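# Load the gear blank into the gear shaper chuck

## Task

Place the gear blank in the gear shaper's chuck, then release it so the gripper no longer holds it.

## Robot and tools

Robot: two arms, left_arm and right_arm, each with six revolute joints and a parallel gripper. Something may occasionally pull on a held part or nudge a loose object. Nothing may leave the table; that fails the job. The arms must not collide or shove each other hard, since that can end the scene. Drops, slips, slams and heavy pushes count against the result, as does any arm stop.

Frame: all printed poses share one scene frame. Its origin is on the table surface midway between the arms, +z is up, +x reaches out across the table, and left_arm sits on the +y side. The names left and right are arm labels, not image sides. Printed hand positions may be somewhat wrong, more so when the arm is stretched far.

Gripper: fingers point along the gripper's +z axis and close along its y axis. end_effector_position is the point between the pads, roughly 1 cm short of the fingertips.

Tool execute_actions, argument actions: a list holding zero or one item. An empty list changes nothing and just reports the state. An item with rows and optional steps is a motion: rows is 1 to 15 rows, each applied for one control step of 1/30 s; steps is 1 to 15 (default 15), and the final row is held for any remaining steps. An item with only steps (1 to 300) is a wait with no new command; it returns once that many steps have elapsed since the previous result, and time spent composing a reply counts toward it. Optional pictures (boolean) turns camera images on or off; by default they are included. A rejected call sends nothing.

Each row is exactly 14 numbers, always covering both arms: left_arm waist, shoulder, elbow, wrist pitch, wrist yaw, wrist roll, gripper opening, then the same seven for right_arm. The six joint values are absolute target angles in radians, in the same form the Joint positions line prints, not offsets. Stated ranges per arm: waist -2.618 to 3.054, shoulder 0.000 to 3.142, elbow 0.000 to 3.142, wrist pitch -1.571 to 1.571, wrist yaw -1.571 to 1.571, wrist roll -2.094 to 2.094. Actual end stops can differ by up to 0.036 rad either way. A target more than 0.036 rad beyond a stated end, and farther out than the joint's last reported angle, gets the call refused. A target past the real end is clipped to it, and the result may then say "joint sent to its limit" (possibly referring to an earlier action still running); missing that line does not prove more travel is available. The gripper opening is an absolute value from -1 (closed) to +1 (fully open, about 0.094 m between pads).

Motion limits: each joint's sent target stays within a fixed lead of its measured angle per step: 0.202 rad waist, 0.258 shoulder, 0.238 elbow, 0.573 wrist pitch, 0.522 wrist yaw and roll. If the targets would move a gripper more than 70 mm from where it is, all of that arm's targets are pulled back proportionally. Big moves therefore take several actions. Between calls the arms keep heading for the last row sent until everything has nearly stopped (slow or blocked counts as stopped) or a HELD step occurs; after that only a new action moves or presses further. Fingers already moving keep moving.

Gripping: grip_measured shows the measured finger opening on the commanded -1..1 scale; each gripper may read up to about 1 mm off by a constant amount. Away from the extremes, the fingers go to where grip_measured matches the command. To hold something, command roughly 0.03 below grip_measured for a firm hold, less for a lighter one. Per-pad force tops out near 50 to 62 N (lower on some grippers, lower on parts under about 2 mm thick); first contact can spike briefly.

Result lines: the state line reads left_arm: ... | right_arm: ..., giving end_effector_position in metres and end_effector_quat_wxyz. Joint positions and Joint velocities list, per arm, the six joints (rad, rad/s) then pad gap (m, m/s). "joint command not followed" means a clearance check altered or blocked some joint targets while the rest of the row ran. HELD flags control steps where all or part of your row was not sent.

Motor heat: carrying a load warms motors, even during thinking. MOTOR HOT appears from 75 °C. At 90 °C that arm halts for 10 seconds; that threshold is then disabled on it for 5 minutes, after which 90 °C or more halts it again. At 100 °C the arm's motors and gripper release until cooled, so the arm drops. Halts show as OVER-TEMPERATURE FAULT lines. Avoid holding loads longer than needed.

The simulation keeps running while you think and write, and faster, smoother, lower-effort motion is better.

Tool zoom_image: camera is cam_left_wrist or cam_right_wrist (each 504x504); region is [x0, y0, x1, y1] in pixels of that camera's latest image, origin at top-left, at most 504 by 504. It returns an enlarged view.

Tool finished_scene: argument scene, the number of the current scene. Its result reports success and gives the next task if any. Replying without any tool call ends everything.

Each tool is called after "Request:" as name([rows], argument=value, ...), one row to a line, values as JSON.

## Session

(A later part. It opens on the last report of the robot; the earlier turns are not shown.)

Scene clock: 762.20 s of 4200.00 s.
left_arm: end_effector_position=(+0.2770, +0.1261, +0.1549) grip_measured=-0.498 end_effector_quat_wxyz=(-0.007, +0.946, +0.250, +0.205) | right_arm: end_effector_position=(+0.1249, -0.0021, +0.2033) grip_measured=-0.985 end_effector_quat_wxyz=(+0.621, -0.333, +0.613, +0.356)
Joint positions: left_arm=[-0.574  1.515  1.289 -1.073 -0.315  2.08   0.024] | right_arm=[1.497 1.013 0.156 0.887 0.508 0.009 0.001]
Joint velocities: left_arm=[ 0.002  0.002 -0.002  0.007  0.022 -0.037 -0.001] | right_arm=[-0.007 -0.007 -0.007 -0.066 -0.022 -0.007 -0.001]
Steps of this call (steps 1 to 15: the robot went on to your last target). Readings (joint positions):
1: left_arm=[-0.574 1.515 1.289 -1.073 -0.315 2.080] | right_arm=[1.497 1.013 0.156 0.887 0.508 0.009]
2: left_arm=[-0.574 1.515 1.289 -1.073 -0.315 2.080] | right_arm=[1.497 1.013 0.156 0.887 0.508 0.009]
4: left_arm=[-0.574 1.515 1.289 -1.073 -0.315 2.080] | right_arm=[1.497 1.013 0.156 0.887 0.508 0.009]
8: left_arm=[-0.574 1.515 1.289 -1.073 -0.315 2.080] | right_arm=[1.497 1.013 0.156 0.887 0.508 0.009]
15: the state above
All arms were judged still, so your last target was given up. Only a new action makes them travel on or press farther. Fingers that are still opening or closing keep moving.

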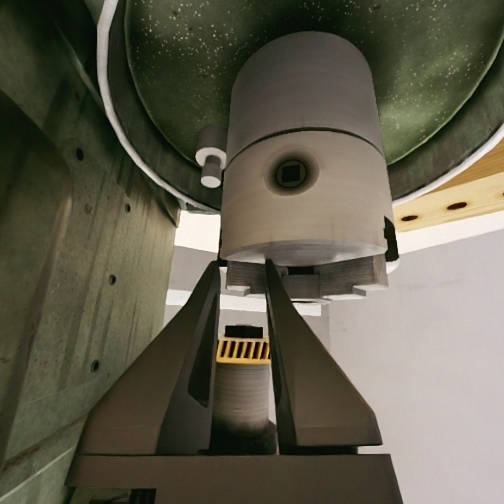

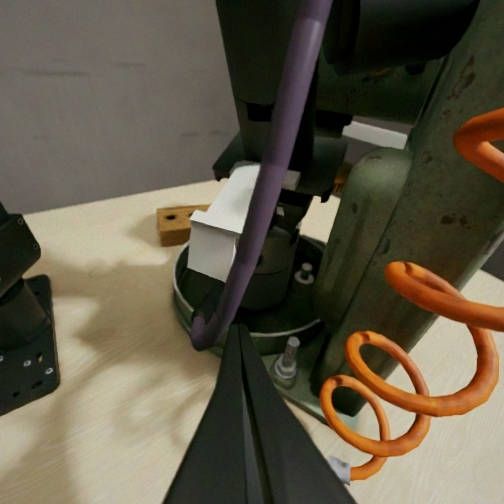

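Request:
execute_actions([
  {"rows":[[-0.57,1.49,1.36,-1.1,-0.34,2.09,-0.5,1.5,1.0,0.15,0.9,0.5,0,-1],[-0.57,1.49,1.4,-1.1,-0.34,2.09,-0.5,1.5,1.0,0.15,0.9,0.5,0,-1],[-0.57,1.49,1.42,-1.1,-0.34,2.09,-0.5,1.5,1.0,0.15,0.9,0.5,0,-1],[-0.57,1.49,1.42,-1.1,-0.34,2.09,-0.5,1.5,1.0,0.15,0.9,0.5,0,-1],[-0.57,1.49,1.42,-1.1,-0.34,2.09,-0.5,1.5,1.0,0.15,0.9,0.5,0,-1],[-0.57,1.52,1.42,-1.08,-0.34,2.09,-0.5,1.5,1.0,0.15,0.9,0.5,0,-1],[-0.57,1.54,1.42,-1.07,-0.34,2.09,-0.5,1.5,1.0,0.15,0.9,0.5,0,-1],[-0.57,1.56,1.42,-1.06,-0.34,2.09,-0.5,1.5,1.0,0.15,0.9,0.5,0,-1],[-0.57,1.58,1.42,-1.05,-0.34,2.09,-0.5,1.5,1.0,0.15,0.9,0.5,0,-1],[-0.57,1.595,1.42,-1.05,-0.34,2.09,-0.5,1.5,1.0,0.15,0.9,0.5,0,-1]],"steps":15},
], pictures=false)

Request:
execute_actions([
  {"steps":10},
])

Scene clock: 775.57 s of 4200.00 s.
left_arm: end_effector_position=(+0.3092, +0.1218, +0.1845) grip_measured=-0.498 end_effector_quat_wxyz=(+0.007, +0.931, +0.265, +0.252) | right_arm: end_effector_position=(+0.1248, -0.0021, +0.2033) grip_measured=-0.985 end_effector_quat_wxyz=(+0.621, -0.333, +0.613, +0.356)
Joint positions: left_arm=[-0.557  1.559  1.411 -1.059 -0.365  2.083  0.024] | right_arm=[1.497 1.013 0.156 0.887 0.508 0.009 0.001]
Joint velocities: left_arm=[-0.022  0.061 -0.002 -0.022 -0.168 -0.051  0.   ] | right_arm=[-0.012 -0.007 -0.007 -0.037  0.007  0.007 -0.001]
Steps of this call (steps 1 to 90: nothing new was sent; then 9.87 s passed at rest; steps 91 to 105: all 15 steps of this action). Readings (joint positions):
91: left_arm=[-0.574 1.512 1.295 -1.083 -0.316 2.080] | right_arm=[1.497 1.013 0.156 0.887 0.508 0.009]
92: left_arm=[-0.573 1.512 1.309 -1.096 -0.317 2.081] | right_arm=[1.497 1.013 0.156 0.887 0.508 0.009]
94: left_arm=[-0.573 1.512 1.350 -1.122 -0.314 2.081] | right_arm=[1.497 1.013 0.156 0.887 0.508 0.009]
98: left_arm=[-0.573 1.515 1.401 -1.084 -0.327 2.083] | right_arm=[1.497 1.013 0.156 0.887 0.508 0.009]
105: the state above

Scene clock: 775.90 s of 4200.00 s.
left_arm: end_effector_position=(+0.3103, +0.1215, +0.1843) grip_measured=-0.498 end_effector_quat_wxyz=(+0.007, +0.930, +0.265, +0.253) | right_arm: end_effector_position=(+0.1248, -0.0021, +0.2033) grip_measured=-0.985 end_effector_quat_wxyz=(+0.621, -0.333, +0.613, +0.356)
Joint positions: left_arm=[-0.557  1.561  1.411 -1.054 -0.366  2.083  0.024] | right_arm=[1.497 1.013 0.156 0.887 0.508 0.009 0.001]
Joint velocities: left_arm=[-0.002  0.012 -0.007 -0.095  0.022  0.007 -0.002] | right_arm=[ 0.002  0.012  0.002 -0.022  0.051  0.007 -0.   ]
Steps of this call (steps 1 to 10: the robot went on to your last target). Readings (joint positions):
1: left_arm=[-0.557 1.561 1.411 -1.057 -0.365 2.083] | right_arm=[1.497 1.013 0.156 0.887 0.508 0.009]
2: left_arm=[-0.557 1.561 1.411 -1.055 -0.366 2.083] | right_arm=[1.497 1.013 0.156 0.887 0.508 0.009]
4: left_arm=[-0.557 1.561 1.411 -1.054 -0.366 2.083] | right_arm=[1.497 1.013 0.156 0.887 0.508 0.009]
8: left_arm=[-0.557 1.561 1.411 -1.054 -0.366 2.083] | right_arm=[1.497 1.013 0.156 0.887 0.508 0.009]
10: the state above

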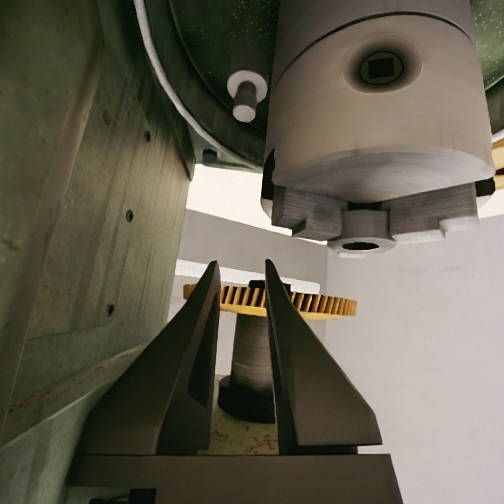

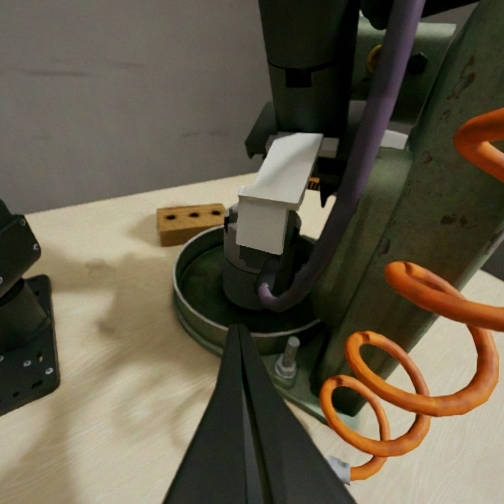

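Request:
execute_actions([
  {"rows":[[-0.55,1.555,1.39,-1.03,-0.36,2.09,-0.5,1.5,1.0,0.15,0.9,0.5,0,-1],[-0.55,1.555,1.375,-1.015,-0.36,2.09,-0.5,1.5,1.0,0.15,0.9,0.5,0,-1],[-0.55,1.555,1.36,-1.0,-0.36,2.09,-0.5,1.5,1.0,0.15,0.9,0.5,0,-1],[-0.55,1.555,1.345,-0.985,-0.36,2.09,-0.5,1.5,1.0,0.15,0.9,0.5,0,-1],[-0.55,1.555,1.33,-0.97,-0.36,2.09,-0.5,1.5,1.0,0.15,0.9,0.5,0,-1],[-0.55,1.555,1.315,-0.955,-0.36,2.09,-0.5,1.5,1.0,0.15,0.9,0.5,0,-1],[-0.55,1.555,1.30,-0.94,-0.36,2.09,-0.5,1.5,1.0,0.15,0.9,0.5,0,-1],[-0.55,1.555,1.285,-0.925,-0.36,2.09,-0.5,1.5,1.0,0.15,0.9,0.5,0,-1],[-0.55,1.555,1.27,-0.91,-0.36,2.09,-0.5,1.5,1.0,0.15,0.9,0.5,0,-1],[-0.55,1.555,1.255,-0.905,-0.36,2.09,-0.5,1.5,1.0,0.15,0.9,0.5,0,-1]],"steps":15},
], pictures=false)

Request:
execute_actions([
  {"steps":10},
])

Scene clock: 794.87 s of 4200.00 s.
left_arm: end_effector_position=(+0.3189, +0.1195, +0.1752) grip_measured=-0.498 end_effector_quat_wxyz=(+0.038, +0.918, +0.281, +0.276) | right_arm: end_effector_position=(+0.1248, -0.0021, +0.2033) grip_measured=-0.985 end_effector_quat_wxyz=(+0.621, -0.333, +0.613, +0.356)
Joint positions: left_arm=[-0.546  1.526  1.313 -0.912 -0.36   2.071  0.024] | right_arm=[1.497 1.013 0.156 0.887 0.508 0.009 0.001]
Joint velocities: left_arm=[-0.032  0.017 -0.032  0.051 -0.037 -0.022 -0.   ] | right_arm=[ 0.022  0.002  0.002  0.037  0.081 -0.037 -0.001]
Steps of this call (steps 1 to 15: the robot went on to your last target; steps 16 to 90: nothing new was sent; then 15.47 s passed at rest; steps 91 to 105: all 15 steps of this action). Readings (joint positions):
91: left_arm=[-0.555 1.561 1.411 -1.052 -0.367 2.084] | right_arm=[1.497 1.013 0.156 0.887 0.508 0.009]
92: left_arm=[-0.555 1.561 1.409 -1.044 -0.367 2.084] | right_arm=[1.497 1.013 0.156 0.887 0.508 0.009]
94: left_arm=[-0.552 1.560 1.398 -1.019 -0.367 2.084] | right_arm=[1.497 1.013 0.156 0.887 0.508 0.009]
98: left_arm=[-0.549 1.545 1.356 -0.964 -0.365 2.079] | right_arm=[1.497 1.013 0.156 0.887 0.508 0.009]
105: the state above

Scene clock: 795.20 s of 4200.00 s.
left_arm: end_effector_position=(+0.3191, +0.1195, +0.1752) grip_measured=-0.498 end_effector_quat_wxyz=(+0.039, +0.918, +0.281, +0.277) | right_arm: end_effector_position=(+0.1248, -0.0021, +0.2033) grip_measured=-0.985 end_effector_quat_wxyz=(+0.621, -0.333, +0.613, +0.356)
Joint positions: left_arm=[-0.545  1.526  1.312 -0.91  -0.36   2.071  0.024] | right_arm=[1.497 1.013 0.156 0.887 0.508 0.009 0.001]
Joint velocities: left_arm=[ 0.007 -0.017 -0.002 -0.037 -0.007  0.007  0.001] | right_arm=[-0.012  0.002 -0.002 -0.007  0.022 -0.066  0.   ]
Steps of this call (steps 1 to 10: the robot went on to your last target). Readings (joint positions):
1: left_arm=[-0.546 1.526 1.313 -0.911 -0.360 2.071] | right_arm=[1.497 1.013 0.156 0.887 0.508 0.009]
2: left_arm=[-0.545 1.526 1.312 -0.911 -0.360 2.071] | right_arm=[1.497 1.013 0.156 0.887 0.508 0.009]
4: left_arm=[-0.545 1.526 1.312 -0.911 -0.360 2.071] | right_arm=[1.497 1.013 0.156 0.887 0.508 0.009]
8: left_arm=[-0.545 1.526 1.312 -0.910 -0.360 2.071] | right_arm=[1.497 1.013 0.156 0.887 0.508 0.009]
10: the state above

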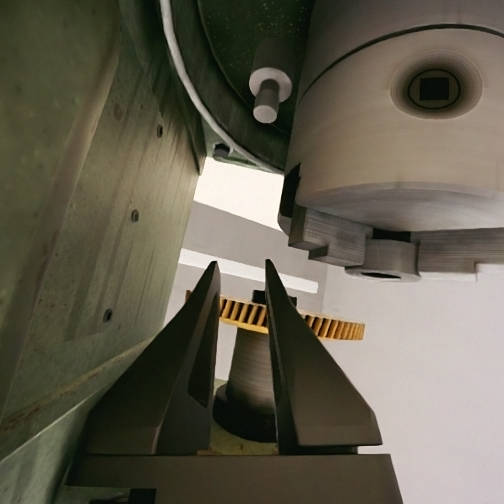

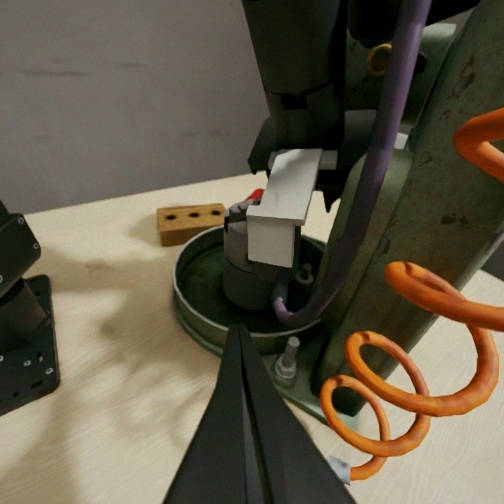

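Request:
execute_actions([
  {"rows":[[-0.55,1.45,1.36,-1.1,-0.36,2.09,-0.5,1.5,1.0,0.15,0.9,0.5,0,-1],[-0.55,1.45,1.36,-1.1,-0.36,2.09,-0.5,1.5,1.0,0.15,0.9,0.5,0,-1],[-0.55,1.45,1.36,-1.1,-0.36,2.09,-0.5,1.5,1.0,0.15,0.9,0.5,0,-1],[-0.55,1.45,1.36,-1.1,-0.36,2.09,-0.5,1.5,1.0,0.15,0.9,0.5,0,-1],[-0.55,1.05,1.05,-1.2,-0.2,2.09,-0.5,1.5,1.0,0.15,0.9,0.5,0,-1]],"steps":15},
], pictures=false)

Request:
execute_actions([
  {"rows":[[0.55,1.05,1.05,-1.2,0.3,1.2,-0.5,1.5,1.0,0.15,0.9,0.5,0,-1]],"steps":15},
], pictures=false)

Request:
execute_actions([
  {"rows":[[0.55,1.9,1.3,-0.95,1.03,0.7,-0.5,1.45,1.5,0.55,0.7,0.8,0.3,-1]],"steps":15},
], pictures=false)

Request:
execute_actions([
  {"rows":[[0.45,1.96,1.27,-0.86,1.03,0.7,-0.5,1.38,1.75,0.78,0.58,0.87,0.36,-1],[0.45,1.96,1.27,-0.86,1.03,0.7,-0.5,1.38,1.75,0.78,0.58,0.87,0.36,-1],[0.45,1.96,1.27,-0.86,1.03,0.7,-0.5,1.38,1.75,0.78,0.58,0.87,0.36,-1],[0.45,1.96,1.27,-0.86,1.03,0.7,-0.5,1.38,1.75,0.78,0.58,0.87,0.36,-1],[0.45,1.96,1.27,-0.86,1.03,0.7,-0.5,1.38,1.75,0.78,0.58,0.87,0.36,-1],[0.33,1.96,1.27,-0.86,1.03,0.7,-0.5,1.304,1.935,0.96,0.49,0.9,0.4,-1]],"steps":15},
], pictures=false)

Request:
execute_actions([
  {"steps":15},
])

Scene clock: 838.43 s of 4200.00 s.
left_arm: end_effector_position=(+0.1952, +0.1701, +0.1920) grip_measured=-0.498 end_effector_quat_wxyz=(+0.076, +0.935, +0.262, +0.225) | right_arm: end_effector_position=(+0.1248, -0.0021, +0.2033) grip_measured=-0.985 end_effector_quat_wxyz=(+0.621, -0.333, +0.613, +0.356)
Joint positions: left_arm=[-0.546  1.041  1.072 -1.175 -0.227  2.085  0.024] | right_arm=[1.497 1.013 0.156 0.887 0.508 0.009 0.001]
Joint velocities: left_arm=[ 0.002  0.022 -0.037  0.007  0.212 -0.007 -0.   ] | right_arm=[-0.007 -0.007 -0.012  0.007  0.051  0.037 -0.   ]
Steps of this call (steps 1 to 15: the robot went on to your last target; steps 16 to 90: nothing new was sent; then 39.73 s passed at rest; steps 91 to 105: all 15 steps of this action). Readings (joint positions):
91: left_arm=[-0.545 1.518 1.317 -0.927 -0.360 2.072] | right_arm=[1.497 1.013 0.156 0.887 0.508 0.009]
92: left_arm=[-0.546 1.508 1.320 -0.956 -0.359 2.074] | right_arm=[1.497 1.013 0.156 0.887 0.508 0.009]
94: left_arm=[-0.546 1.483 1.325 -1.004 -0.359 2.078] | right_arm=[1.497 1.013 0.156 0.887 0.508 0.009]
98: left_arm=[-0.546 1.260 1.143 -1.050 -0.289 2.080] | right_arm=[1.497 1.013 0.156 0.887 0.508 0.009]
105: the state above

Scene clock: 838.93 s of 4200.00 s.
left_arm: end_effector_position=(+0.2008, +0.3295, +0.1930) grip_measured=-0.498 end_effector_quat_wxyz=(+0.231, +0.378, +0.893, +0.080) | right_arm: end_effector_position=(+0.1248, -0.0021, +0.2033) grip_measured=-0.985 end_effector_quat_wxyz=(+0.621, -0.333, +0.613, +0.356)
Joint positions: left_arm=[ 0.518  1.041  1.072 -1.176  0.26   1.248  0.024] | right_arm=[1.497 1.013 0.156 0.887 0.508 0.009 0.001]
Joint velocities: left_arm=[ 0.872  0.007 -0.007 -0.037 -0.007 -0.3   -0.   ] | right_arm=[-0.002 -0.002 -0.007 -0.066  0.007 -0.022 -0.   ]
Steps of this call (steps 1 to 15: all 15 steps of this action). Readings (joint positions):
1: left_arm=[-0.505 1.041 1.072 -1.176 -0.136 2.002] | right_arm=[1.497 1.013 0.156 0.887 0.508 0.009]
2: left_arm=[-0.432 1.041 1.072 -1.176 -0.045 1.901] | right_arm=[1.497 1.013 0.156 0.887 0.508 0.009]
4: left_arm=[-0.279 1.041 1.072 -1.176 0.079 1.702] | right_arm=[1.497 1.013 0.156 0.887 0.508 0.009]
8: left_arm=[0.027 1.041 1.072 -1.176 0.204 1.410] | right_arm=[1.497 1.013 0.156 0.887 0.508 0.009]
15: the state above

Scene clock: 839.43 s of 4200.00 s.
left_arm: end_effector_position=(+0.3459, +0.3059, +0.0866) grip_measured=-0.498 end_effector_quat_wxyz=(+0.257, +0.081, +0.885, -0.379) | right_arm: end_effector_position=(+0.1813, +0.0615, +0.1694) grip_measured=-0.985 end_effector_quat_wxyz=(+0.593, -0.219, +0.732, +0.253)
Joint positions: left_arm=[ 0.543  1.949  1.286 -0.939  0.951  0.727  0.024] | right_arm=[1.457 1.501 0.542 0.721 0.777 0.281 0.001]
Joint velocities: left_arm=[ 0.017  0.007 -0.154 -0.212  0.139 -0.139  0.   ] | right_arm=[ 0.002 -0.002 -0.002 -0.051  0.11   0.095  0.001]
Steps of this call (steps 1 to 15: all 15 steps of this action). Readings (joint positions):
1: left_arm=[0.538 1.064 1.092 -1.182 0.302 1.192] | right_arm=[1.493 1.052 0.189 0.866 0.552 0.054]
2: left_arm=[0.541 1.110 1.133 -1.173 0.367 1.128] | right_arm=[1.478 1.140 0.262 0.835 0.606 0.103]
4: left_arm=[0.542 1.235 1.223 -1.110 0.528 1.003] | right_arm=[1.459 1.329 0.426 0.798 0.679 0.172]
8: left_arm=[0.542 1.554 1.316 -0.973 0.830 0.828] | right_arm=[1.457 1.496 0.542 0.757 0.733 0.241]
15: the state above

Scene clock: 839.93 s of 4200.00 s.
left_arm: end_effector_position=(+0.3590, +0.2208, +0.0939) grip_measured=-0.498 end_effector_quat_wxyz=(+0.246, +0.180, +0.856, -0.418) | right_arm: end_effector_position=(+0.2640, +0.1062, +0.1052) grip_measured=-0.986 end_effector_quat_wxyz=(+0.581, -0.163, +0.789, +0.118)
Joint positions: left_arm=[ 0.32   1.951  1.281 -0.871  1.011  0.704  0.024] | right_arm=[1.307 1.935 0.933 0.52  0.873 0.378 0.001]
Joint velocities: left_arm=[ 0.081 -0.002 -0.002  0.037 -0.066 -0.022 -0.001] | right_arm=[ 0.002  0.007  0.066 -0.051  0.066  0.037 -0.   ]
Steps of this call (steps 1 to 15: all 15 steps of this action). Readings (joint positions):
1: left_arm=[0.534 1.951 1.281 -0.935 0.957 0.721] | right_arm=[1.448 1.535 0.578 0.701 0.799 0.293]
2: left_arm=[0.517 1.951 1.281 -0.922 0.967 0.717] | right_arm=[1.428 1.606 0.650 0.684 0.814 0.305]
4: left_arm=[0.473 1.951 1.281 -0.900 0.982 0.712] | right_arm=[1.395 1.716 0.751 0.664 0.822 0.321]
8: left_arm=[0.374 1.951 1.281 -0.877 0.997 0.706] | right_arm=[1.337 1.880 0.901 0.586 0.854 0.357]
15: the state above

Scene clock: 840.43 s of 4200.00 s.
left_arm: end_effector_position=(+0.3595, +0.2226, +0.0939) grip_measured=-0.498 end_effector_quat_wxyz=(+0.247, +0.178, +0.856, -0.417) | right_arm: end_effector_position=(+0.2642, +0.1064, +0.1052) grip_measured=-0.986 end_effector_quat_wxyz=(+0.580, -0.161, +0.790, +0.118)
Joint positions: left_arm=[ 0.325  1.951  1.281 -0.868  1.011  0.703  0.024] | right_arm=[1.307 1.935 0.936 0.512 0.874 0.386 0.001]
Joint velocities: left_arm=[ 0.007  0.002  0.012 -0.066  0.051  0.007 -0.001] | right_arm=[-0.012  0.007 -0.007 -0.066 -0.007 -0.051  0.001]
Steps of this call (steps 1 to 15: the robot went on to your last target). Readings (joint positions):
1: left_arm=[0.323 1.951 1.281 -0.870 1.011 0.703] | right_arm=[1.307 1.935 0.934 0.518 0.873 0.380]
2: left_arm=[0.324 1.951 1.281 -0.870 1.011 0.703] | right_arm=[1.307 1.935 0.935 0.516 0.873 0.381]
4: left_arm=[0.325 1.951 1.281 -0.869 1.011 0.703] | right_arm=[1.307 1.935 0.936 0.514 0.873 0.384]
8: left_arm=[0.325 1.951 1.281 -0.869 1.011 0.703] | right_arm=[1.307 1.935 0.936 0.513 0.874 0.385]
15: the state above
All arms were judged still, so your last target was given up. Only a new action makes them travel on or press farther. Fingers that are still opening or closing keep moving.

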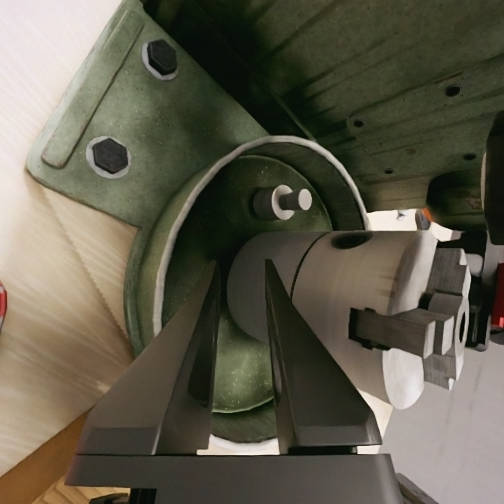

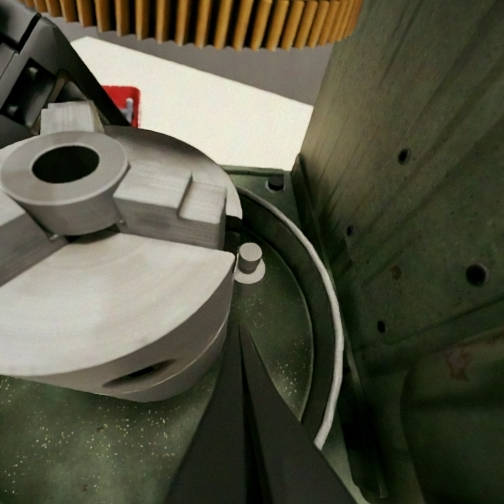

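Request:
execute_actions([
  {"rows":[[0.33,1.96,1.27,-0.86,1.03,0.7,-0.5,1.29,1.935,0.96,0.49,0.87,0.39,-1],[0.33,1.96,1.27,-0.86,1.03,0.7,-0.5,1.28,1.935,0.96,0.49,0.86,0.38,-1],[0.33,1.96,1.27,-0.86,1.03,0.7,-0.5,1.27,1.935,0.96,0.49,0.85,0.37,-1],[0.33,1.96,1.27,-0.86,1.03,0.7,-0.5,1.26,1.935,0.96,0.49,0.84,0.36,-1],[0.33,1.96,1.27,-0.86,1.03,0.7,-0.5,1.25,1.935,0.96,0.49,0.83,0.36,-1],[0.33,1.96,1.27,-0.86,1.03,0.7,-0.5,1.24,1.935,0.96,0.49,0.82,0.36,-1]],"steps":15},
])

Scene clock: 851.80 s of 4200.00 s.
left_arm: end_effector_position=(+0.3595, +0.2226, +0.0939) grip_measured=-0.498 end_effector_quat_wxyz=(+0.247, +0.178, +0.856, -0.417) | right_arm: end_effector_position=(+0.2659, +0.1102, +0.1014) grip_measured=-0.986 end_effector_quat_wxyz=(+0.569, -0.180, +0.792, +0.125)
Joint positions: left_arm=[ 0.325  1.951  1.281 -0.868  1.011  0.703  0.024] | right_arm=[1.292 1.935 0.936 0.51  0.819 0.363 0.001]
Joint velocities: left_arm=[-0.007 -0.012  0.022  0.051 -0.022 -0.007 -0.002] | right_arm=[-0.007 -0.002 -0.002 -0.051 -0.051 -0.081 -0.   ]
Steps of this call (steps 1 to 90: nothing new was sent; then 7.87 s passed at rest; steps 91 to 105: all 15 steps of this action). Readings (joint positions):
91: left_arm=[0.325 1.951 1.281 -0.868 1.011 0.703] | right_arm=[1.307 1.935 0.936 0.512 0.872 0.386]
92: left_arm=[0.325 1.951 1.281 -0.868 1.011 0.703] | right_arm=[1.305 1.935 0.936 0.512 0.868 0.386]
94: left_arm=[0.325 1.951 1.281 -0.868 1.011 0.703] | right_arm=[1.300 1.935 0.936 0.512 0.850 0.378]
98: left_arm=[0.325 1.951 1.281 -0.868 1.011 0.703] | right_arm=[1.292 1.935 0.936 0.511 0.820 0.366]
105: the state above

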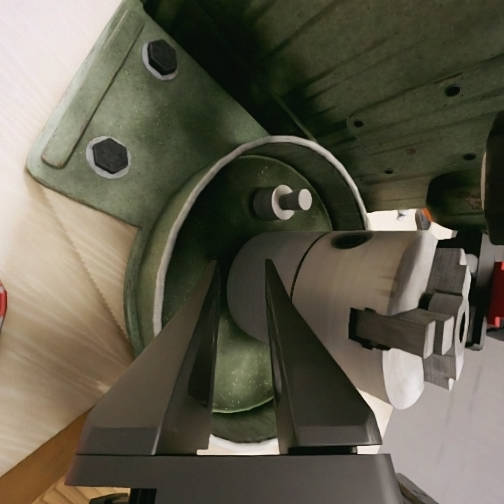

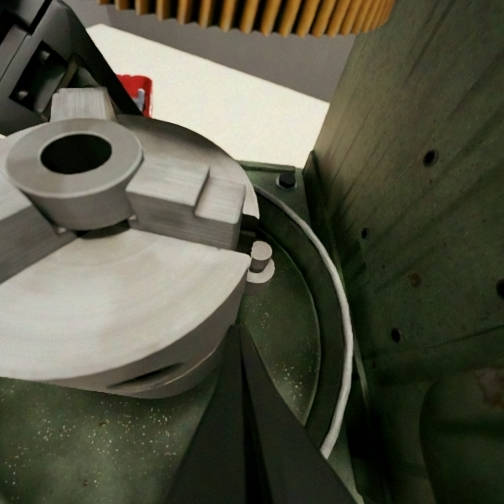

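Request:
execute_actions([
  {"rows":[[0.31,1.96,1.27,-0.86,1.03,0.7,-0.4,1.32,1.935,0.96,0.49,0.9,0.39,-1],[0.30,1.96,1.27,-0.86,1.03,0.7,-0.4,1.32,1.935,0.96,0.49,0.9,0.39,-1],[0.29,1.96,1.27,-0.86,1.03,0.7,-0.4,1.32,1.935,0.96,0.49,0.9,0.39,-1],[0.28,1.96,1.27,-0.86,1.03,0.7,-0.4,1.32,1.935,0.96,0.49,0.9,0.39,-1],[0.27,1.96,1.27,-0.86,1.03,0.7,-0.4,1.32,1.935,0.96,0.49,0.9,0.39,-1],[0.26,1.96,1.27,-0.86,1.03,0.7,-0.4,1.32,1.935,0.96,0.49,0.9,0.39,-1],[0.25,1.96,1.27,-0.86,1.03,0.7,-0.4,1.32,1.935,0.96,0.49,0.9,0.39,-1],[0.24,1.96,1.27,-0.86,1.03,0.7,-0.4,1.32,1.935,0.96,0.49,0.9,0.39,-1],[0.23,1.96,1.27,-0.86,1.03,0.7,-0.4,1.32,1.935,0.96,0.49,0.9,0.39,-1],[0.22,1.96,1.27,-0.86,1.03,0.7,-0.4,1.32,1.935,0.96,0.49,0.9,0.39,-1],[0.21,1.96,1.27,-0.86,1.03,0.7,-0.4,1.32,1.935,0.96,0.49,0.9,0.39,-1]],"steps":15},
])

Scene clock: 866.10 s of 4200.00 s.
left_arm: end_effector_position=(+0.3593, +0.1984, +0.0940) grip_measured=-0.402 end_effector_quat_wxyz=(+0.236, +0.201, +0.851, -0.424) | right_arm: end_effector_position=(+0.2619, +0.1064, +0.1050) grip_measured=-0.986 end_effector_quat_wxyz=(+0.581, -0.165, +0.789, +0.114)
Joint positions: left_arm=[ 0.259  1.951  1.281 -0.85   1.012  0.68   0.028] | right_arm=[1.314 1.935 0.936 0.507 0.882 0.379 0.001]
Joint velocities: left_arm=[ 0.007 -0.002  0.002 -0.037 -0.037 -0.022  0.   ] | right_arm=[-0.007  0.002 -0.007  0.022 -0.007  0.051 -0.   ]
Steps of this call (steps 1 to 15: the robot went on to your last target; steps 16 to 90: nothing new was sent; then 10.80 s passed at rest; steps 91 to 105: all 15 steps of this action). Readings (joint positions):
91: left_arm=[0.324 1.951 1.281 -0.868 1.011 0.702] | right_arm=[1.297 1.935 0.936 0.509 0.828 0.365]
92: left_arm=[0.322 1.951 1.281 -0.868 1.011 0.702] | right_arm=[1.301 1.935 0.936 0.508 0.841 0.368]
94: left_arm=[0.309 1.951 1.281 -0.867 1.011 0.702] | right_arm=[1.310 1.935 0.936 0.508 0.856 0.372]
98: left_arm=[0.266 1.951 1.281 -0.865 1.014 0.692] | right_arm=[1.314 1.935 0.936 0.507 0.872 0.376]
105: the state above

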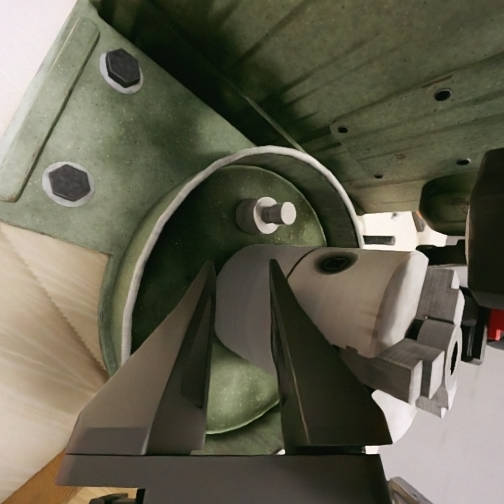

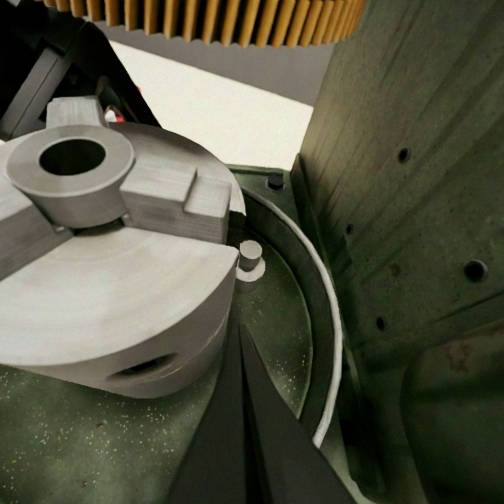

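Request:
execute_actions([
  {"rows":[[0.45,1.96,1.27,-0.86,1.03,0.7,-1,1.32,1.935,0.96,0.49,0.9,0.39,-1],[0.45,1.96,1.27,-0.86,1.03,0.7,-1,1.32,1.935,0.96,0.49,0.9,0.39,-1],[0.45,1.96,1.27,-0.86,1.03,0.7,-1,1.32,1.935,0.96,0.49,0.9,0.39,-1],[0.45,1.96,1.27,-0.86,1.03,0.7,-1,1.32,1.935,0.96,0.49,0.9,0.39,-1],[0.45,1.96,1.27,-0.86,1.03,0.7,-1,1.32,1.935,0.96,0.49,0.9,0.39,-1],[0.45,2.1,1.47,-1.2,1.15,0.67,-1,1.32,1.935,0.96,0.49,0.9,0.39,-1],[0.45,2.1,1.47,-1.2,1.15,0.67,-1,1.32,1.935,0.96,0.49,0.9,0.39,-1],[0.45,2.1,1.47,-1.2,1.15,0.67,-1,1.32,1.935,0.96,0.49,0.9,0.39,-1],[0.45,2.1,1.47,-1.2,1.15,0.67,-1,1.32,1.935,0.96,0.49,0.9,0.39,-1],[0.45,2.27,1.635,-1.54,1.22,0.65,-1,1.32,1.935,0.96,0.49,0.9,0.39,-1]],"steps":15},
], pictures=false)

Request:
execute_actions([
  {"rows":[[0.45,2.27,1.635,-1.54,1.22,0.65,-1,1.32,1.935,0.96,0.49,0.9,0.39,-1],[0.45,2.27,1.635,-1.54,1.22,0.65,-1,1.32,1.935,0.96,0.49,0.9,0.39,-1],[0.45,2.27,1.635,-1.54,1.22,0.65,-1,1.32,1.935,0.96,0.49,0.9,0.39,-1],[0.45,2.27,1.635,-1.54,1.22,0.65,-1,1.32,1.935,0.96,0.49,0.9,0.39,-1],[0.45,2.27,1.635,-1.54,1.22,0.65,-1,1.32,1.935,0.96,0.49,0.9,0.39,-1],[0.43,2.27,1.635,-1.54,1.22,0.65,-1,1.32,1.935,0.96,0.49,0.9,0.39,-1],[0.41,2.27,1.635,-1.54,1.22,0.65,-1,1.32,1.935,0.96,0.49,0.9,0.39,-1],[0.39,2.27,1.635,-1.54,1.22,0.65,-1,1.32,1.935,0.96,0.49,0.9,0.39,-1],[0.37,2.27,1.635,-1.54,1.22,0.65,-1,1.32,1.935,0.96,0.49,0.9,0.39,-1],[0.35,2.27,1.635,-1.54,1.22,0.65,-1,1.32,1.935,0.96,0.49,0.9,0.39,-1],[0.33,2.27,1.635,-1.54,1.22,0.65,-1,1.32,1.935,0.96,0.49,0.9,0.39,-1]],"steps":15},
])

Scene clock: 893.97 s of 4200.00 s.
left_arm: end_effector_position=(+0.3685, +0.2609, +0.0947) grip_measured=-0.988 end_effector_quat_wxyz=(+0.111, -0.041, +0.820, -0.561) | right_arm: end_effector_position=(+0.2621, +0.1061, +0.1051) grip_measured=-0.986 end_effector_quat_wxyz=(+0.581, -0.164, +0.789, +0.113)
Joint positions: left_arm=[ 0.453  2.265  1.606 -1.389  1.169  0.657  0.001] | right_arm=[1.314 1.935 0.936 0.507 0.885 0.38  0.001]
Joint velocities: left_arm=[ 0.022  0.325  0.007 -1.033 -0.007 -0.081  0.   ] | right_arm=[ 0.017 -0.012  0.007 -0.051  0.037 -0.007 -0.001]
Steps of this call (steps 1 to 15: the robot went on to your last target; steps 16 to 90: nothing new was sent; then 24.37 s passed at rest; steps 91 to 105: all 15 steps of this action). Readings (joint positions):
91: left_arm=[0.280 1.951 1.281 -0.850 1.015 0.682] | right_arm=[1.314 1.935 0.936 0.507 0.885 0.380]
92: left_arm=[0.314 1.951 1.281 -0.853 1.020 0.684] | right_arm=[1.314 1.935 0.936 0.507 0.885 0.380]
94: left_arm=[0.408 1.951 1.281 -0.852 1.020 0.686] | right_arm=[1.314 1.935 0.936 0.507 0.885 0.380]
98: left_arm=[0.478 2.044 1.413 -1.013 1.066 0.679] | right_arm=[1.314 1.935 0.936 0.507 0.885 0.380]
105: the state above

Scene clock: 894.47 s of 4200.00 s.
left_arm: end_effector_position=(+0.3525, +0.2025, +0.1067) grip_measured=-0.988 end_effector_quat_wxyz=(+0.019, -0.038, +0.803, -0.595) | right_arm: end_effector_position=(+0.2621, +0.1061, +0.1051) grip_measured=-0.986 end_effector_quat_wxyz=(+0.581, -0.164, +0.789, +0.113)
Joint positions: left_arm=[ 0.319  2.274  1.606 -1.534  1.202  0.651  0.001] | right_arm=[1.314 1.935 0.936 0.507 0.885 0.38  0.001]
Joint velocities: left_arm=[-0.173  0.017  0.002 -0.081  0.066 -0.051 -0.001] | right_arm=[-0.017  0.007  0.002 -0.081 -0.007 -0.037 -0.001]
Steps of this call (steps 1 to 15: all 15 steps of this action). Readings (joint positions):
1: left_arm=[0.453 2.273 1.606 -1.419 1.173 0.656] | right_arm=[1.314 1.935 0.936 0.507 0.885 0.380]
2: left_arm=[0.453 2.274 1.606 -1.443 1.176 0.654] | right_arm=[1.314 1.935 0.936 0.507 0.885 0.380]
4: left_arm=[0.453 2.274 1.606 -1.479 1.186 0.653] | right_arm=[1.314 1.935 0.936 0.507 0.885 0.380]
8: left_arm=[0.439 2.274 1.606 -1.515 1.195 0.651] | right_arm=[1.314 1.935 0.936 0.507 0.885 0.380]
15: the state above

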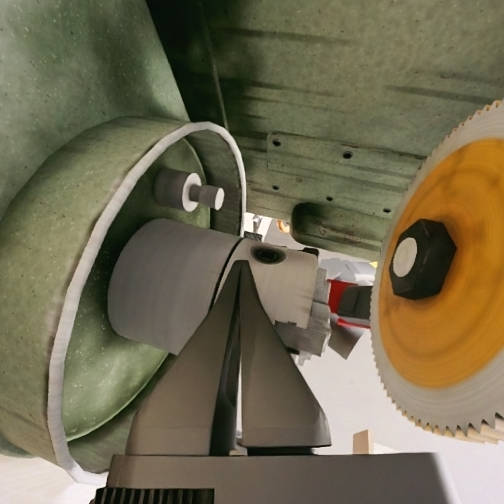

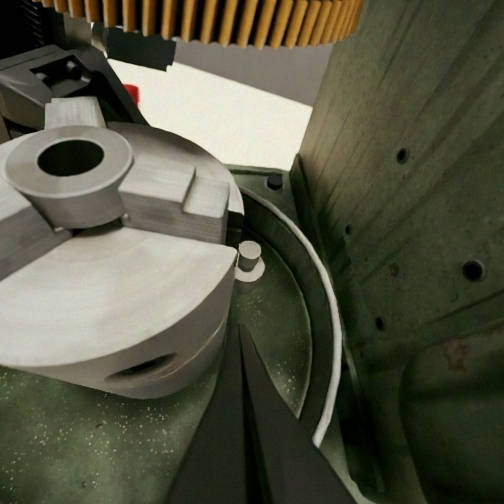

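Request:
execute_actions([
  {"rows":[[0.31,2.27,1.635,-1.54,1.22,0.65,-1,1.32,1.935,0.96,0.49,0.9,0.39,-1],[0.30,2.27,1.635,-1.54,1.22,0.65,-1,1.32,1.935,0.96,0.49,0.9,0.39,-1],[0.29,2.27,1.635,-1.54,1.22,0.65,-1,1.32,1.935,0.96,0.49,0.9,0.39,-1],[0.28,2.27,1.635,-1.54,1.22,0.65,-1,1.32,1.935,0.96,0.49,0.9,0.39,-1],[0.27,2.27,1.635,-1.54,1.22,0.65,-1,1.32,1.935,0.96,0.49,0.9,0.39,-1],[0.26,2.27,1.635,-1.54,1.22,0.65,-1,1.32,1.935,0.96,0.49,0.9,0.39,-1],[0.25,2.27,1.635,-1.54,1.22,0.65,-1,1.32,1.935,0.96,0.49,0.9,0.39,-1],[0.24,2.27,1.635,-1.54,1.22,0.65,-1,1.32,1.935,0.96,0.49,0.9,0.39,-1],[0.23,2.27,1.635,-1.54,1.22,0.65,-1,1.32,1.935,0.96,0.49,0.9,0.39,-1],[0.22,2.27,1.635,-1.54,1.22,0.65,-1,1.32,1.935,0.96,0.49,0.9,0.39,-1],[0.21,2.27,1.635,-1.54,1.22,0.65,-1,1.32,1.935,0.96,0.49,0.9,0.39,-1]],"steps":15},
])

Scene clock: 904.47 s of 4200.00 s.
left_arm: end_effector_position=(+0.3487, +0.1661, +0.1090) grip_measured=-0.988 end_effector_quat_wxyz=(-0.002, +0.003, +0.802, -0.597) | right_arm: end_effector_position=(+0.2621, +0.1061, +0.1051) grip_measured=-0.986 end_effector_quat_wxyz=(+0.581, -0.164, +0.789, +0.113)
Joint positions: left_arm=[ 0.221  2.274  1.615 -1.529  1.212  0.649  0.001] | right_arm=[1.314 1.935 0.936 0.507 0.885 0.38  0.001]
Joint velocities: left_arm=[ 0.002  0.007  0.002 -0.022  0.066 -0.066  0.   ] | right_arm=[ 0.002  0.007 -0.002 -0.007 -0.037 -0.007  0.001]
Steps of this call (steps 1 to 15: the robot went on to your last target; steps 16 to 90: nothing new was sent; then 6.50 s passed at rest; steps 91 to 105: all 15 steps of this action). Readings (joint positions):
91: left_arm=[0.324 2.274 1.606 -1.538 1.202 0.650] | right_arm=[1.314 1.935 0.936 0.507 0.885 0.380]
92: left_arm=[0.322 2.274 1.606 -1.538 1.202 0.650] | right_arm=[1.314 1.935 0.936 0.507 0.885 0.380]
94: left_arm=[0.311 2.274 1.606 -1.538 1.202 0.650] | right_arm=[1.314 1.935 0.936 0.507 0.885 0.380]
98: left_arm=[0.267 2.274 1.606 -1.538 1.202 0.650] | right_arm=[1.314 1.935 0.936 0.507 0.885 0.380]
105: the state above

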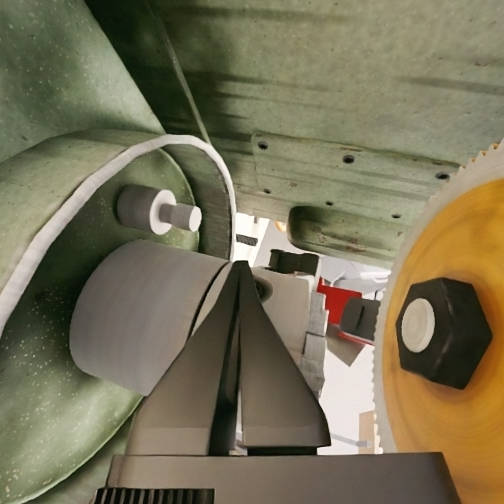

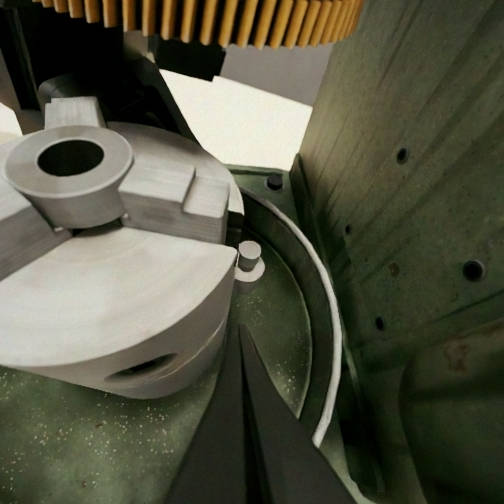

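Request:
execute_actions([
  {"rows":[[0.22,2.28,1.66,-1.55,1.22,0.65,-1,1.32,1.935,0.96,0.49,0.9,0.39,-1],[0.22,2.29,1.68,-1.56,1.22,0.65,-1,1.32,1.935,0.96,0.49,0.9,0.39,-1],[0.22,2.30,1.70,-1.57,1.22,0.65,-1,1.32,1.935,0.96,0.49,0.9,0.39,-1],[0.22,2.315,1.715,-1.57,1.22,0.65,-1,1.32,1.935,0.96,0.49,0.9,0.39,-1],[0.21,2.315,1.715,-1.57,1.22,0.65,-1,1.32,1.935,0.96,0.49,0.9,0.39,-1],[0.20,2.315,1.715,-1.57,1.22,0.65,-1,1.32,1.935,0.96,0.49,0.9,0.39,-1],[0.19,2.315,1.715,-1.57,1.22,0.65,-1,1.32,1.935,0.96,0.49,0.9,0.39,-1],[0.18,2.315,1.715,-1.57,1.22,0.65,-1,1.32,1.935,0.96,0.49,0.9,0.39,-1],[0.17,2.315,1.715,-1.57,1.22,0.65,-1,1.32,1.935,0.96,0.49,0.9,0.39,-1],[0.16,2.315,1.715,-1.57,1.22,0.65,-1,1.32,1.935,0.96,0.49,0.9,0.39,-1],[0.15,2.315,1.715,-1.57,1.22,0.65,-1,1.32,1.935,0.96,0.49,0.9,0.39,-1]],"steps":15},
])

Scene clock: 942.77 s of 4200.00 s.
left_arm: end_effector_position=(+0.3540, +0.1454, +0.1097) grip_measured=-0.988 end_effector_quat_wxyz=(-0.012, +0.040, +0.806, -0.591) | right_arm: end_effector_position=(+0.2621, +0.1061, +0.1051) grip_measured=-0.986 end_effector_quat_wxyz=(+0.581, -0.164, +0.789, +0.113)
Joint positions: left_arm=[ 0.158  2.304  1.686 -1.542  1.2    0.651  0.001] | right_arm=[1.314 1.935 0.936 0.507 0.885 0.38  0.001]
Joint velocities: left_arm=[0.002 0.017 0.002 0.037 0.037 0.007 0.001] | right_arm=[-0.002 -0.007  0.002  0.095  0.022  0.066  0.   ]
Steps of this call (steps 1 to 15: the robot went on to your last target; steps 16 to 90: nothing new was sent; then 34.80 s passed at rest; steps 91 to 105: all 15 steps of this action). Readings (joint positions):
91: left_arm=[0.221 2.274 1.617 -1.531 1.212 0.649] | right_arm=[1.314 1.935 0.936 0.507 0.885 0.380]
92: left_arm=[0.221 2.276 1.625 -1.537 1.211 0.649] | right_arm=[1.314 1.935 0.936 0.507 0.885 0.380]
94: left_arm=[0.221 2.287 1.651 -1.544 1.198 0.651] | right_arm=[1.314 1.935 0.936 0.507 0.885 0.380]
98: left_arm=[0.212 2.302 1.682 -1.548 1.198 0.651] | right_arm=[1.314 1.935 0.936 0.507 0.885 0.380]
105: the state above

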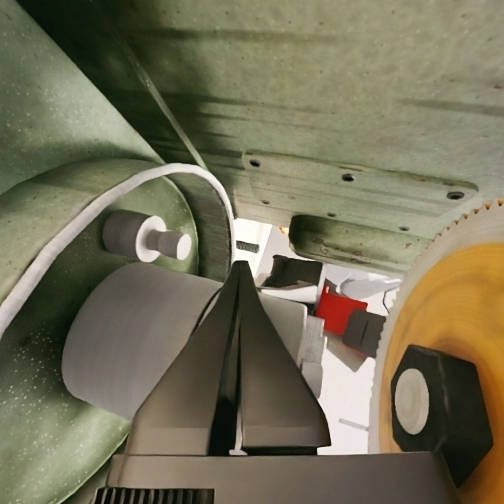

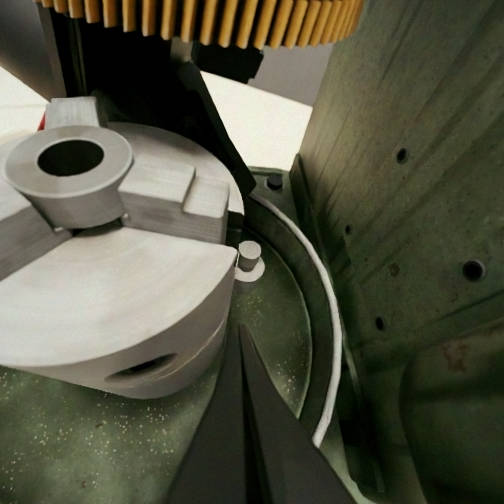

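Request:
execute_actions([
  {"rows":[[0.14,2.315,1.715,-1.57,1.2,0.65,-1,1.32,1.935,0.96,0.49,0.9,0.39,-1],[0.13,2.315,1.715,-1.57,1.19,0.65,-1,1.32,1.935,0.96,0.49,0.9,0.39,-1],[0.12,2.315,1.715,-1.57,1.18,0.65,-1,1.32,1.935,0.96,0.49,0.9,0.39,-1],[0.11,2.315,1.715,-1.57,1.17,0.65,-1,1.32,1.935,0.96,0.49,0.9,0.39,-1],[0.10,2.315,1.715,-1.57,1.16,0.65,-1,1.32,1.935,0.96,0.49,0.9,0.39,-1],[0.10,2.315,1.715,-1.57,1.15,0.65,-1,1.32,1.935,0.96,0.49,0.9,0.39,-1],[0.10,2.315,1.715,-1.57,1.14,0.65,-1,1.32,1.935,0.96,0.49,0.9,0.39,-1]],"steps":15},
])

Scene clock: 953.37 s of 4200.00 s.
left_arm: end_effector_position=(+0.3539, +0.1421, +0.1077) grip_measured=-0.988 end_effector_quat_wxyz=(-0.015, +0.053, +0.813, -0.580) | right_arm: end_effector_position=(+0.2621, +0.1061, +0.1051) grip_measured=-0.986 end_effector_quat_wxyz=(+0.581, -0.164, +0.789, +0.113)
Joint positions: left_arm=[ 0.144  2.304  1.701 -1.532  1.174  0.641  0.001] | right_arm=[1.314 1.935 0.936 0.507 0.885 0.38  0.001]
Joint velocities: left_arm=[-0.012 -0.002  0.007 -0.007 -0.022 -0.037 -0.001] | right_arm=[-0.012 -0.017  0.007 -0.022 -0.022  0.037 -0.001]
Steps of this call (steps 1 to 15: the robot went on to your last target; steps 16 to 90: nothing new was sent; then 7.10 s passed at rest; steps 91 to 105: all 15 steps of this action). Readings (joint positions):
91: left_arm=[0.157 2.304 1.686 -1.542 1.199 0.651] | right_arm=[1.314 1.935 0.936 0.507 0.885 0.380]
92: left_arm=[0.157 2.304 1.686 -1.542 1.198 0.651] | right_arm=[1.314 1.935 0.936 0.507 0.885 0.380]
94: left_arm=[0.154 2.304 1.689 -1.541 1.194 0.650] | right_arm=[1.314 1.935 0.936 0.507 0.885 0.380]
98: left_arm=[0.144 2.304 1.700 -1.532 1.175 0.643] | right_arm=[1.314 1.935 0.936 0.507 0.885 0.380]
105: the state above

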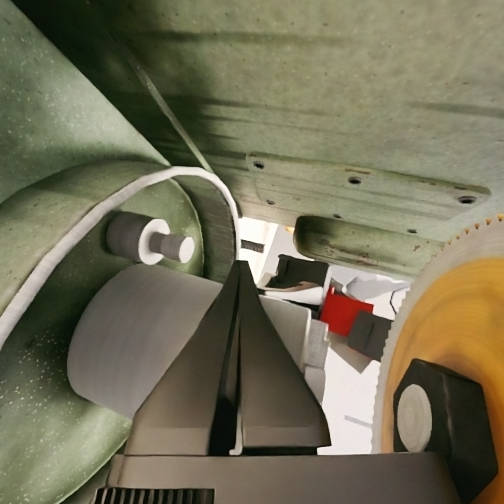

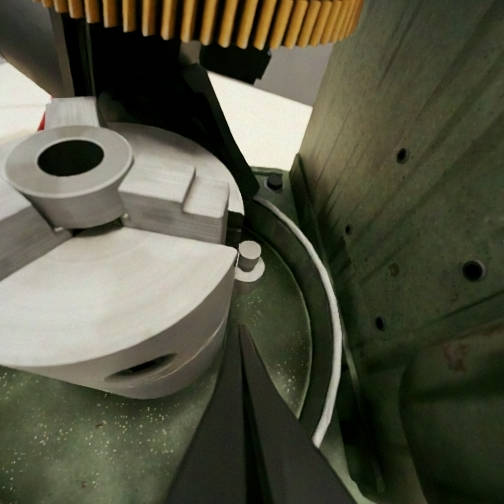

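Request:
execute_actions([
  {"rows":[[0.145,2.315,1.715,-1.57,1.17,0.65,-0.5,1.32,1.935,0.96,0.49,0.9,0.39,-1],[0.145,2.315,1.715,-1.57,1.17,0.65,-0.3,1.32,1.935,0.96,0.49,0.9,0.39,-1],[0.145,2.315,1.715,-1.57,1.17,0.65,-0.1,1.32,1.935,0.96,0.49,0.9,0.39,-1]],"steps":15},
])

Scene clock: 958.07 s of 4200.00 s.
left_arm: end_effector_position=(+0.3546, +0.1439, +0.1075) grip_measured=-0.102 end_effector_quat_wxyz=(-0.013, +0.052, +0.813, -0.580) | right_arm: end_effector_position=(+0.2621, +0.1061, +0.1051) grip_measured=-0.986 end_effector_quat_wxyz=(+0.581, -0.164, +0.789, +0.113)
Joint positions: left_arm=[ 0.149  2.304  1.701 -1.53   1.173  0.641  0.042] | right_arm=[1.314 1.935 0.936 0.507 0.885 0.38  0.001]
Joint velocities: left_arm=[ 0.007  0.017 -0.007  0.022  0.095 -0.007  0.   ] | right_arm=[-0.012 -0.012 -0.012  0.022  0.037  0.037 -0.   ]
Steps of this call (steps 1 to 15: the robot went on to your last target; steps 16 to 90: nothing new was sent; then 1.20 s passed at rest; steps 91 to 105: all 15 steps of this action). Readings (joint positions):
91: left_arm=[0.146 2.304 1.701 -1.528 1.173 0.641] | right_arm=[1.314 1.935 0.936 0.507 0.885 0.380]
92: left_arm=[0.148 2.304 1.701 -1.526 1.173 0.641] | right_arm=[1.314 1.935 0.936 0.507 0.885 0.380]
94: left_arm=[0.149 2.304 1.701 -1.529 1.173 0.641] | right_arm=[1.314 1.935 0.936 0.507 0.885 0.380]
98: left_arm=[0.149 2.304 1.701 -1.530 1.173 0.641] | right_arm=[1.314 1.935 0.936 0.507 0.885 0.380]
105: the state above

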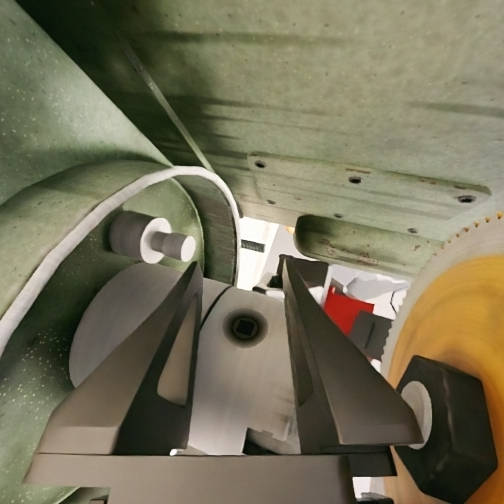

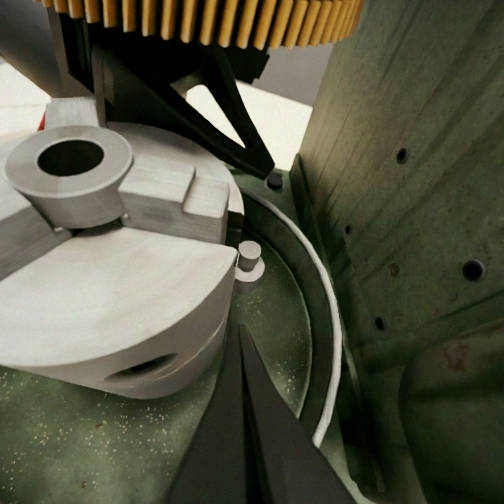

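Request:
execute_actions([
  {"rows":[[0.2,2.315,1.715,-1.57,1.17,0.65,-1,1.32,1.935,0.96,0.49,0.9,0.39,-1],[0.25,2.315,1.715,-1.57,1.17,0.65,-1,1.32,1.935,0.96,0.49,0.9,0.39,-1],[0.3,2.315,1.715,-1.57,1.17,0.65,-1,1.32,1.935,0.96,0.49,0.9,0.39,-1],[0.3,2.315,1.715,-1.57,1.17,0.65,-1,1.32,1.935,0.96,0.49,0.9,0.39,-1],[0.3,2.315,1.715,-1.57,1.17,0.65,-1,1.32,1.935,0.96,0.49,0.9,0.39,-1],[0.3,2.28,1.73,-1.57,1.1,0.63,-1,1.32,1.935,0.96,0.49,0.9,0.39,-1],[0.3,2.25,1.745,-1.57,1.03,0.61,-1,1.32,1.935,0.96,0.49,0.9,0.39,-1],[0.3,2.235,1.745,-1.57,0.96,0.6,-1,1.32,1.935,0.96,0.49,0.9,0.39,-1]],"steps":15},
], pictures=false)

Request:
execute_actions([
  {"rows":[[0.285,2.235,1.745,-1.57,0.96,0.6,-1,1.32,1.935,0.96,0.49,0.9,0.39,-1],[0.27,2.235,1.745,-1.57,0.96,0.6,-1,1.32,1.935,0.96,0.49,0.9,0.39,-1],[0.255,2.235,1.745,-1.57,0.96,0.6,-1,1.32,1.935,0.96,0.49,0.9,0.39,-1],[0.24,2.235,1.745,-1.57,0.96,0.6,-1,1.32,1.935,0.96,0.49,0.9,0.39,-1],[0.225,2.235,1.745,-1.57,0.96,0.6,-1,1.32,1.935,0.96,0.49,0.9,0.39,-1],[0.21,2.235,1.745,-1.57,0.96,0.6,-1,1.32,1.935,0.96,0.49,0.9,0.39,-1],[0.195,2.235,1.745,-1.57,0.96,0.6,-1,1.32,1.935,0.96,0.49,0.9,0.39,-1],[0.18,2.235,1.745,-1.57,0.96,0.6,-1,1.32,1.935,0.96,0.49,0.9,0.39,-1],[0.165,2.235,1.745,-1.57,0.96,0.6,-1,1.32,1.935,0.96,0.49,0.9,0.39,-1],[0.15,2.235,1.745,-1.57,0.96,0.6,-1,1.32,1.935,0.96,0.49,0.9,0.39,-1],[0.14,2.235,1.745,-1.57,0.96,0.6,-1,1.32,1.935,0.96,0.49,0.9,0.39,-1]],"steps":15},
])

Scene clock: 1009.13 s of 4200.00 s.
left_arm: end_effector_position=(+0.3493, +0.2148, +0.1085) grip_measured=-0.988 end_effector_quat_wxyz=(-0.004, +0.014, +0.860, -0.511) | right_arm: end_effector_position=(+0.2621, +0.1061, +0.1051) grip_measured=-0.986 end_effector_quat_wxyz=(+0.581, -0.164, +0.789, +0.113)
Joint positions: left_arm=[ 0.306  2.244  1.721 -1.566  0.988  0.607  0.001] | right_arm=[1.314 1.935 0.936 0.507 0.885 0.38  0.001]
Joint velocities: left_arm=[-0.1   -0.017  0.012 -0.037 -0.183 -0.022 -0.   ] | right_arm=[ 0.007 -0.007  0.007 -0.081  0.007  0.037 -0.001]
Steps of this call (steps 1 to 15: the robot went on to your last target; steps 16 to 90: nothing new was sent; then 47.57 s passed at rest; steps 91 to 105: all 15 steps of this action). Readings (joint positions):
91: left_arm=[0.153 2.304 1.701 -1.534 1.176 0.641] | right_arm=[1.314 1.935 0.936 0.507 0.885 0.380]
92: left_arm=[0.164 2.304 1.701 -1.538 1.173 0.642] | right_arm=[1.314 1.935 0.936 0.507 0.885 0.380]
94: left_arm=[0.215 2.304 1.701 -1.545 1.168 0.642] | right_arm=[1.314 1.935 0.936 0.507 0.885 0.380]
98: left_arm=[0.318 2.294 1.704 -1.552 1.098 0.628] | right_arm=[1.314 1.935 0.936 0.507 0.885 0.380]
105: the state above

Scene clock: 1009.63 s of 4200.00 s.
left_arm: end_effector_position=(+0.3441, +0.1997, +0.1047) grip_measured=-0.988 end_effector_quat_wxyz=(-0.025, +0.035, +0.865, -0.499) | right_arm: end_effector_position=(+0.2621, +0.1061, +0.1051) grip_measured=-0.986 end_effector_quat_wxyz=(+0.581, -0.164, +0.789, +0.113)
Joint positions: left_arm=[ 0.258  2.244  1.722 -1.566  0.957  0.598  0.001] | right_arm=[1.314 1.935 0.936 0.507 0.885 0.38  0.001]
Joint velocities: left_arm=[-0.017 -0.012 -0.007 -0.037 -0.007 -0.022  0.001] | right_arm=[ 0.012  0.002  0.002 -0.007  0.081 -0.007  0.001]
Steps of this call (steps 1 to 15: all 15 steps of this action). Readings (joint positions):
1: left_arm=[0.302 2.244 1.722 -1.567 0.982 0.606] | right_arm=[1.314 1.935 0.936 0.507 0.885 0.380]
2: left_arm=[0.297 2.244 1.722 -1.567 0.977 0.604] | right_arm=[1.314 1.935 0.936 0.507 0.885 0.380]
4: left_arm=[0.280 2.244 1.722 -1.567 0.968 0.603] | right_arm=[1.314 1.935 0.936 0.507 0.885 0.380]
8: left_arm=[0.260 2.244 1.722 -1.566 0.958 0.600] | right_arm=[1.314 1.935 0.936 0.507 0.885 0.380]
15: the state above

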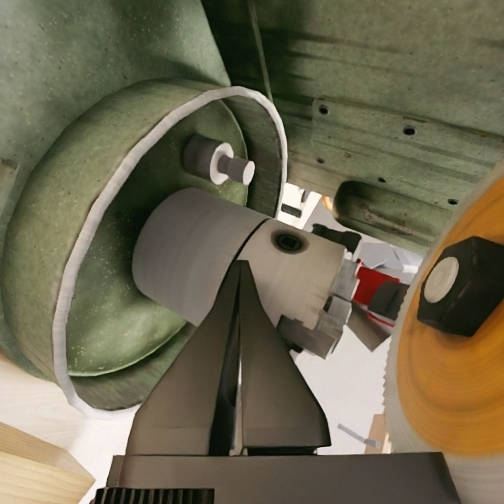

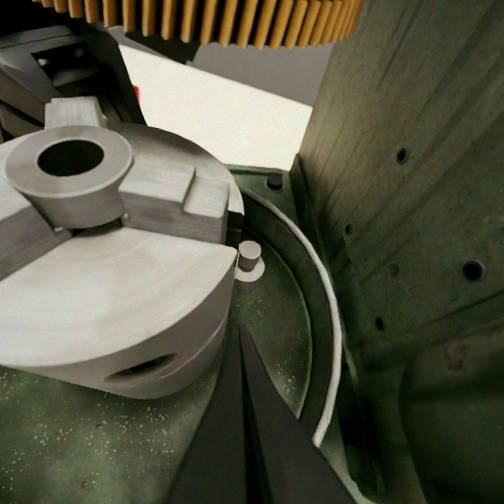

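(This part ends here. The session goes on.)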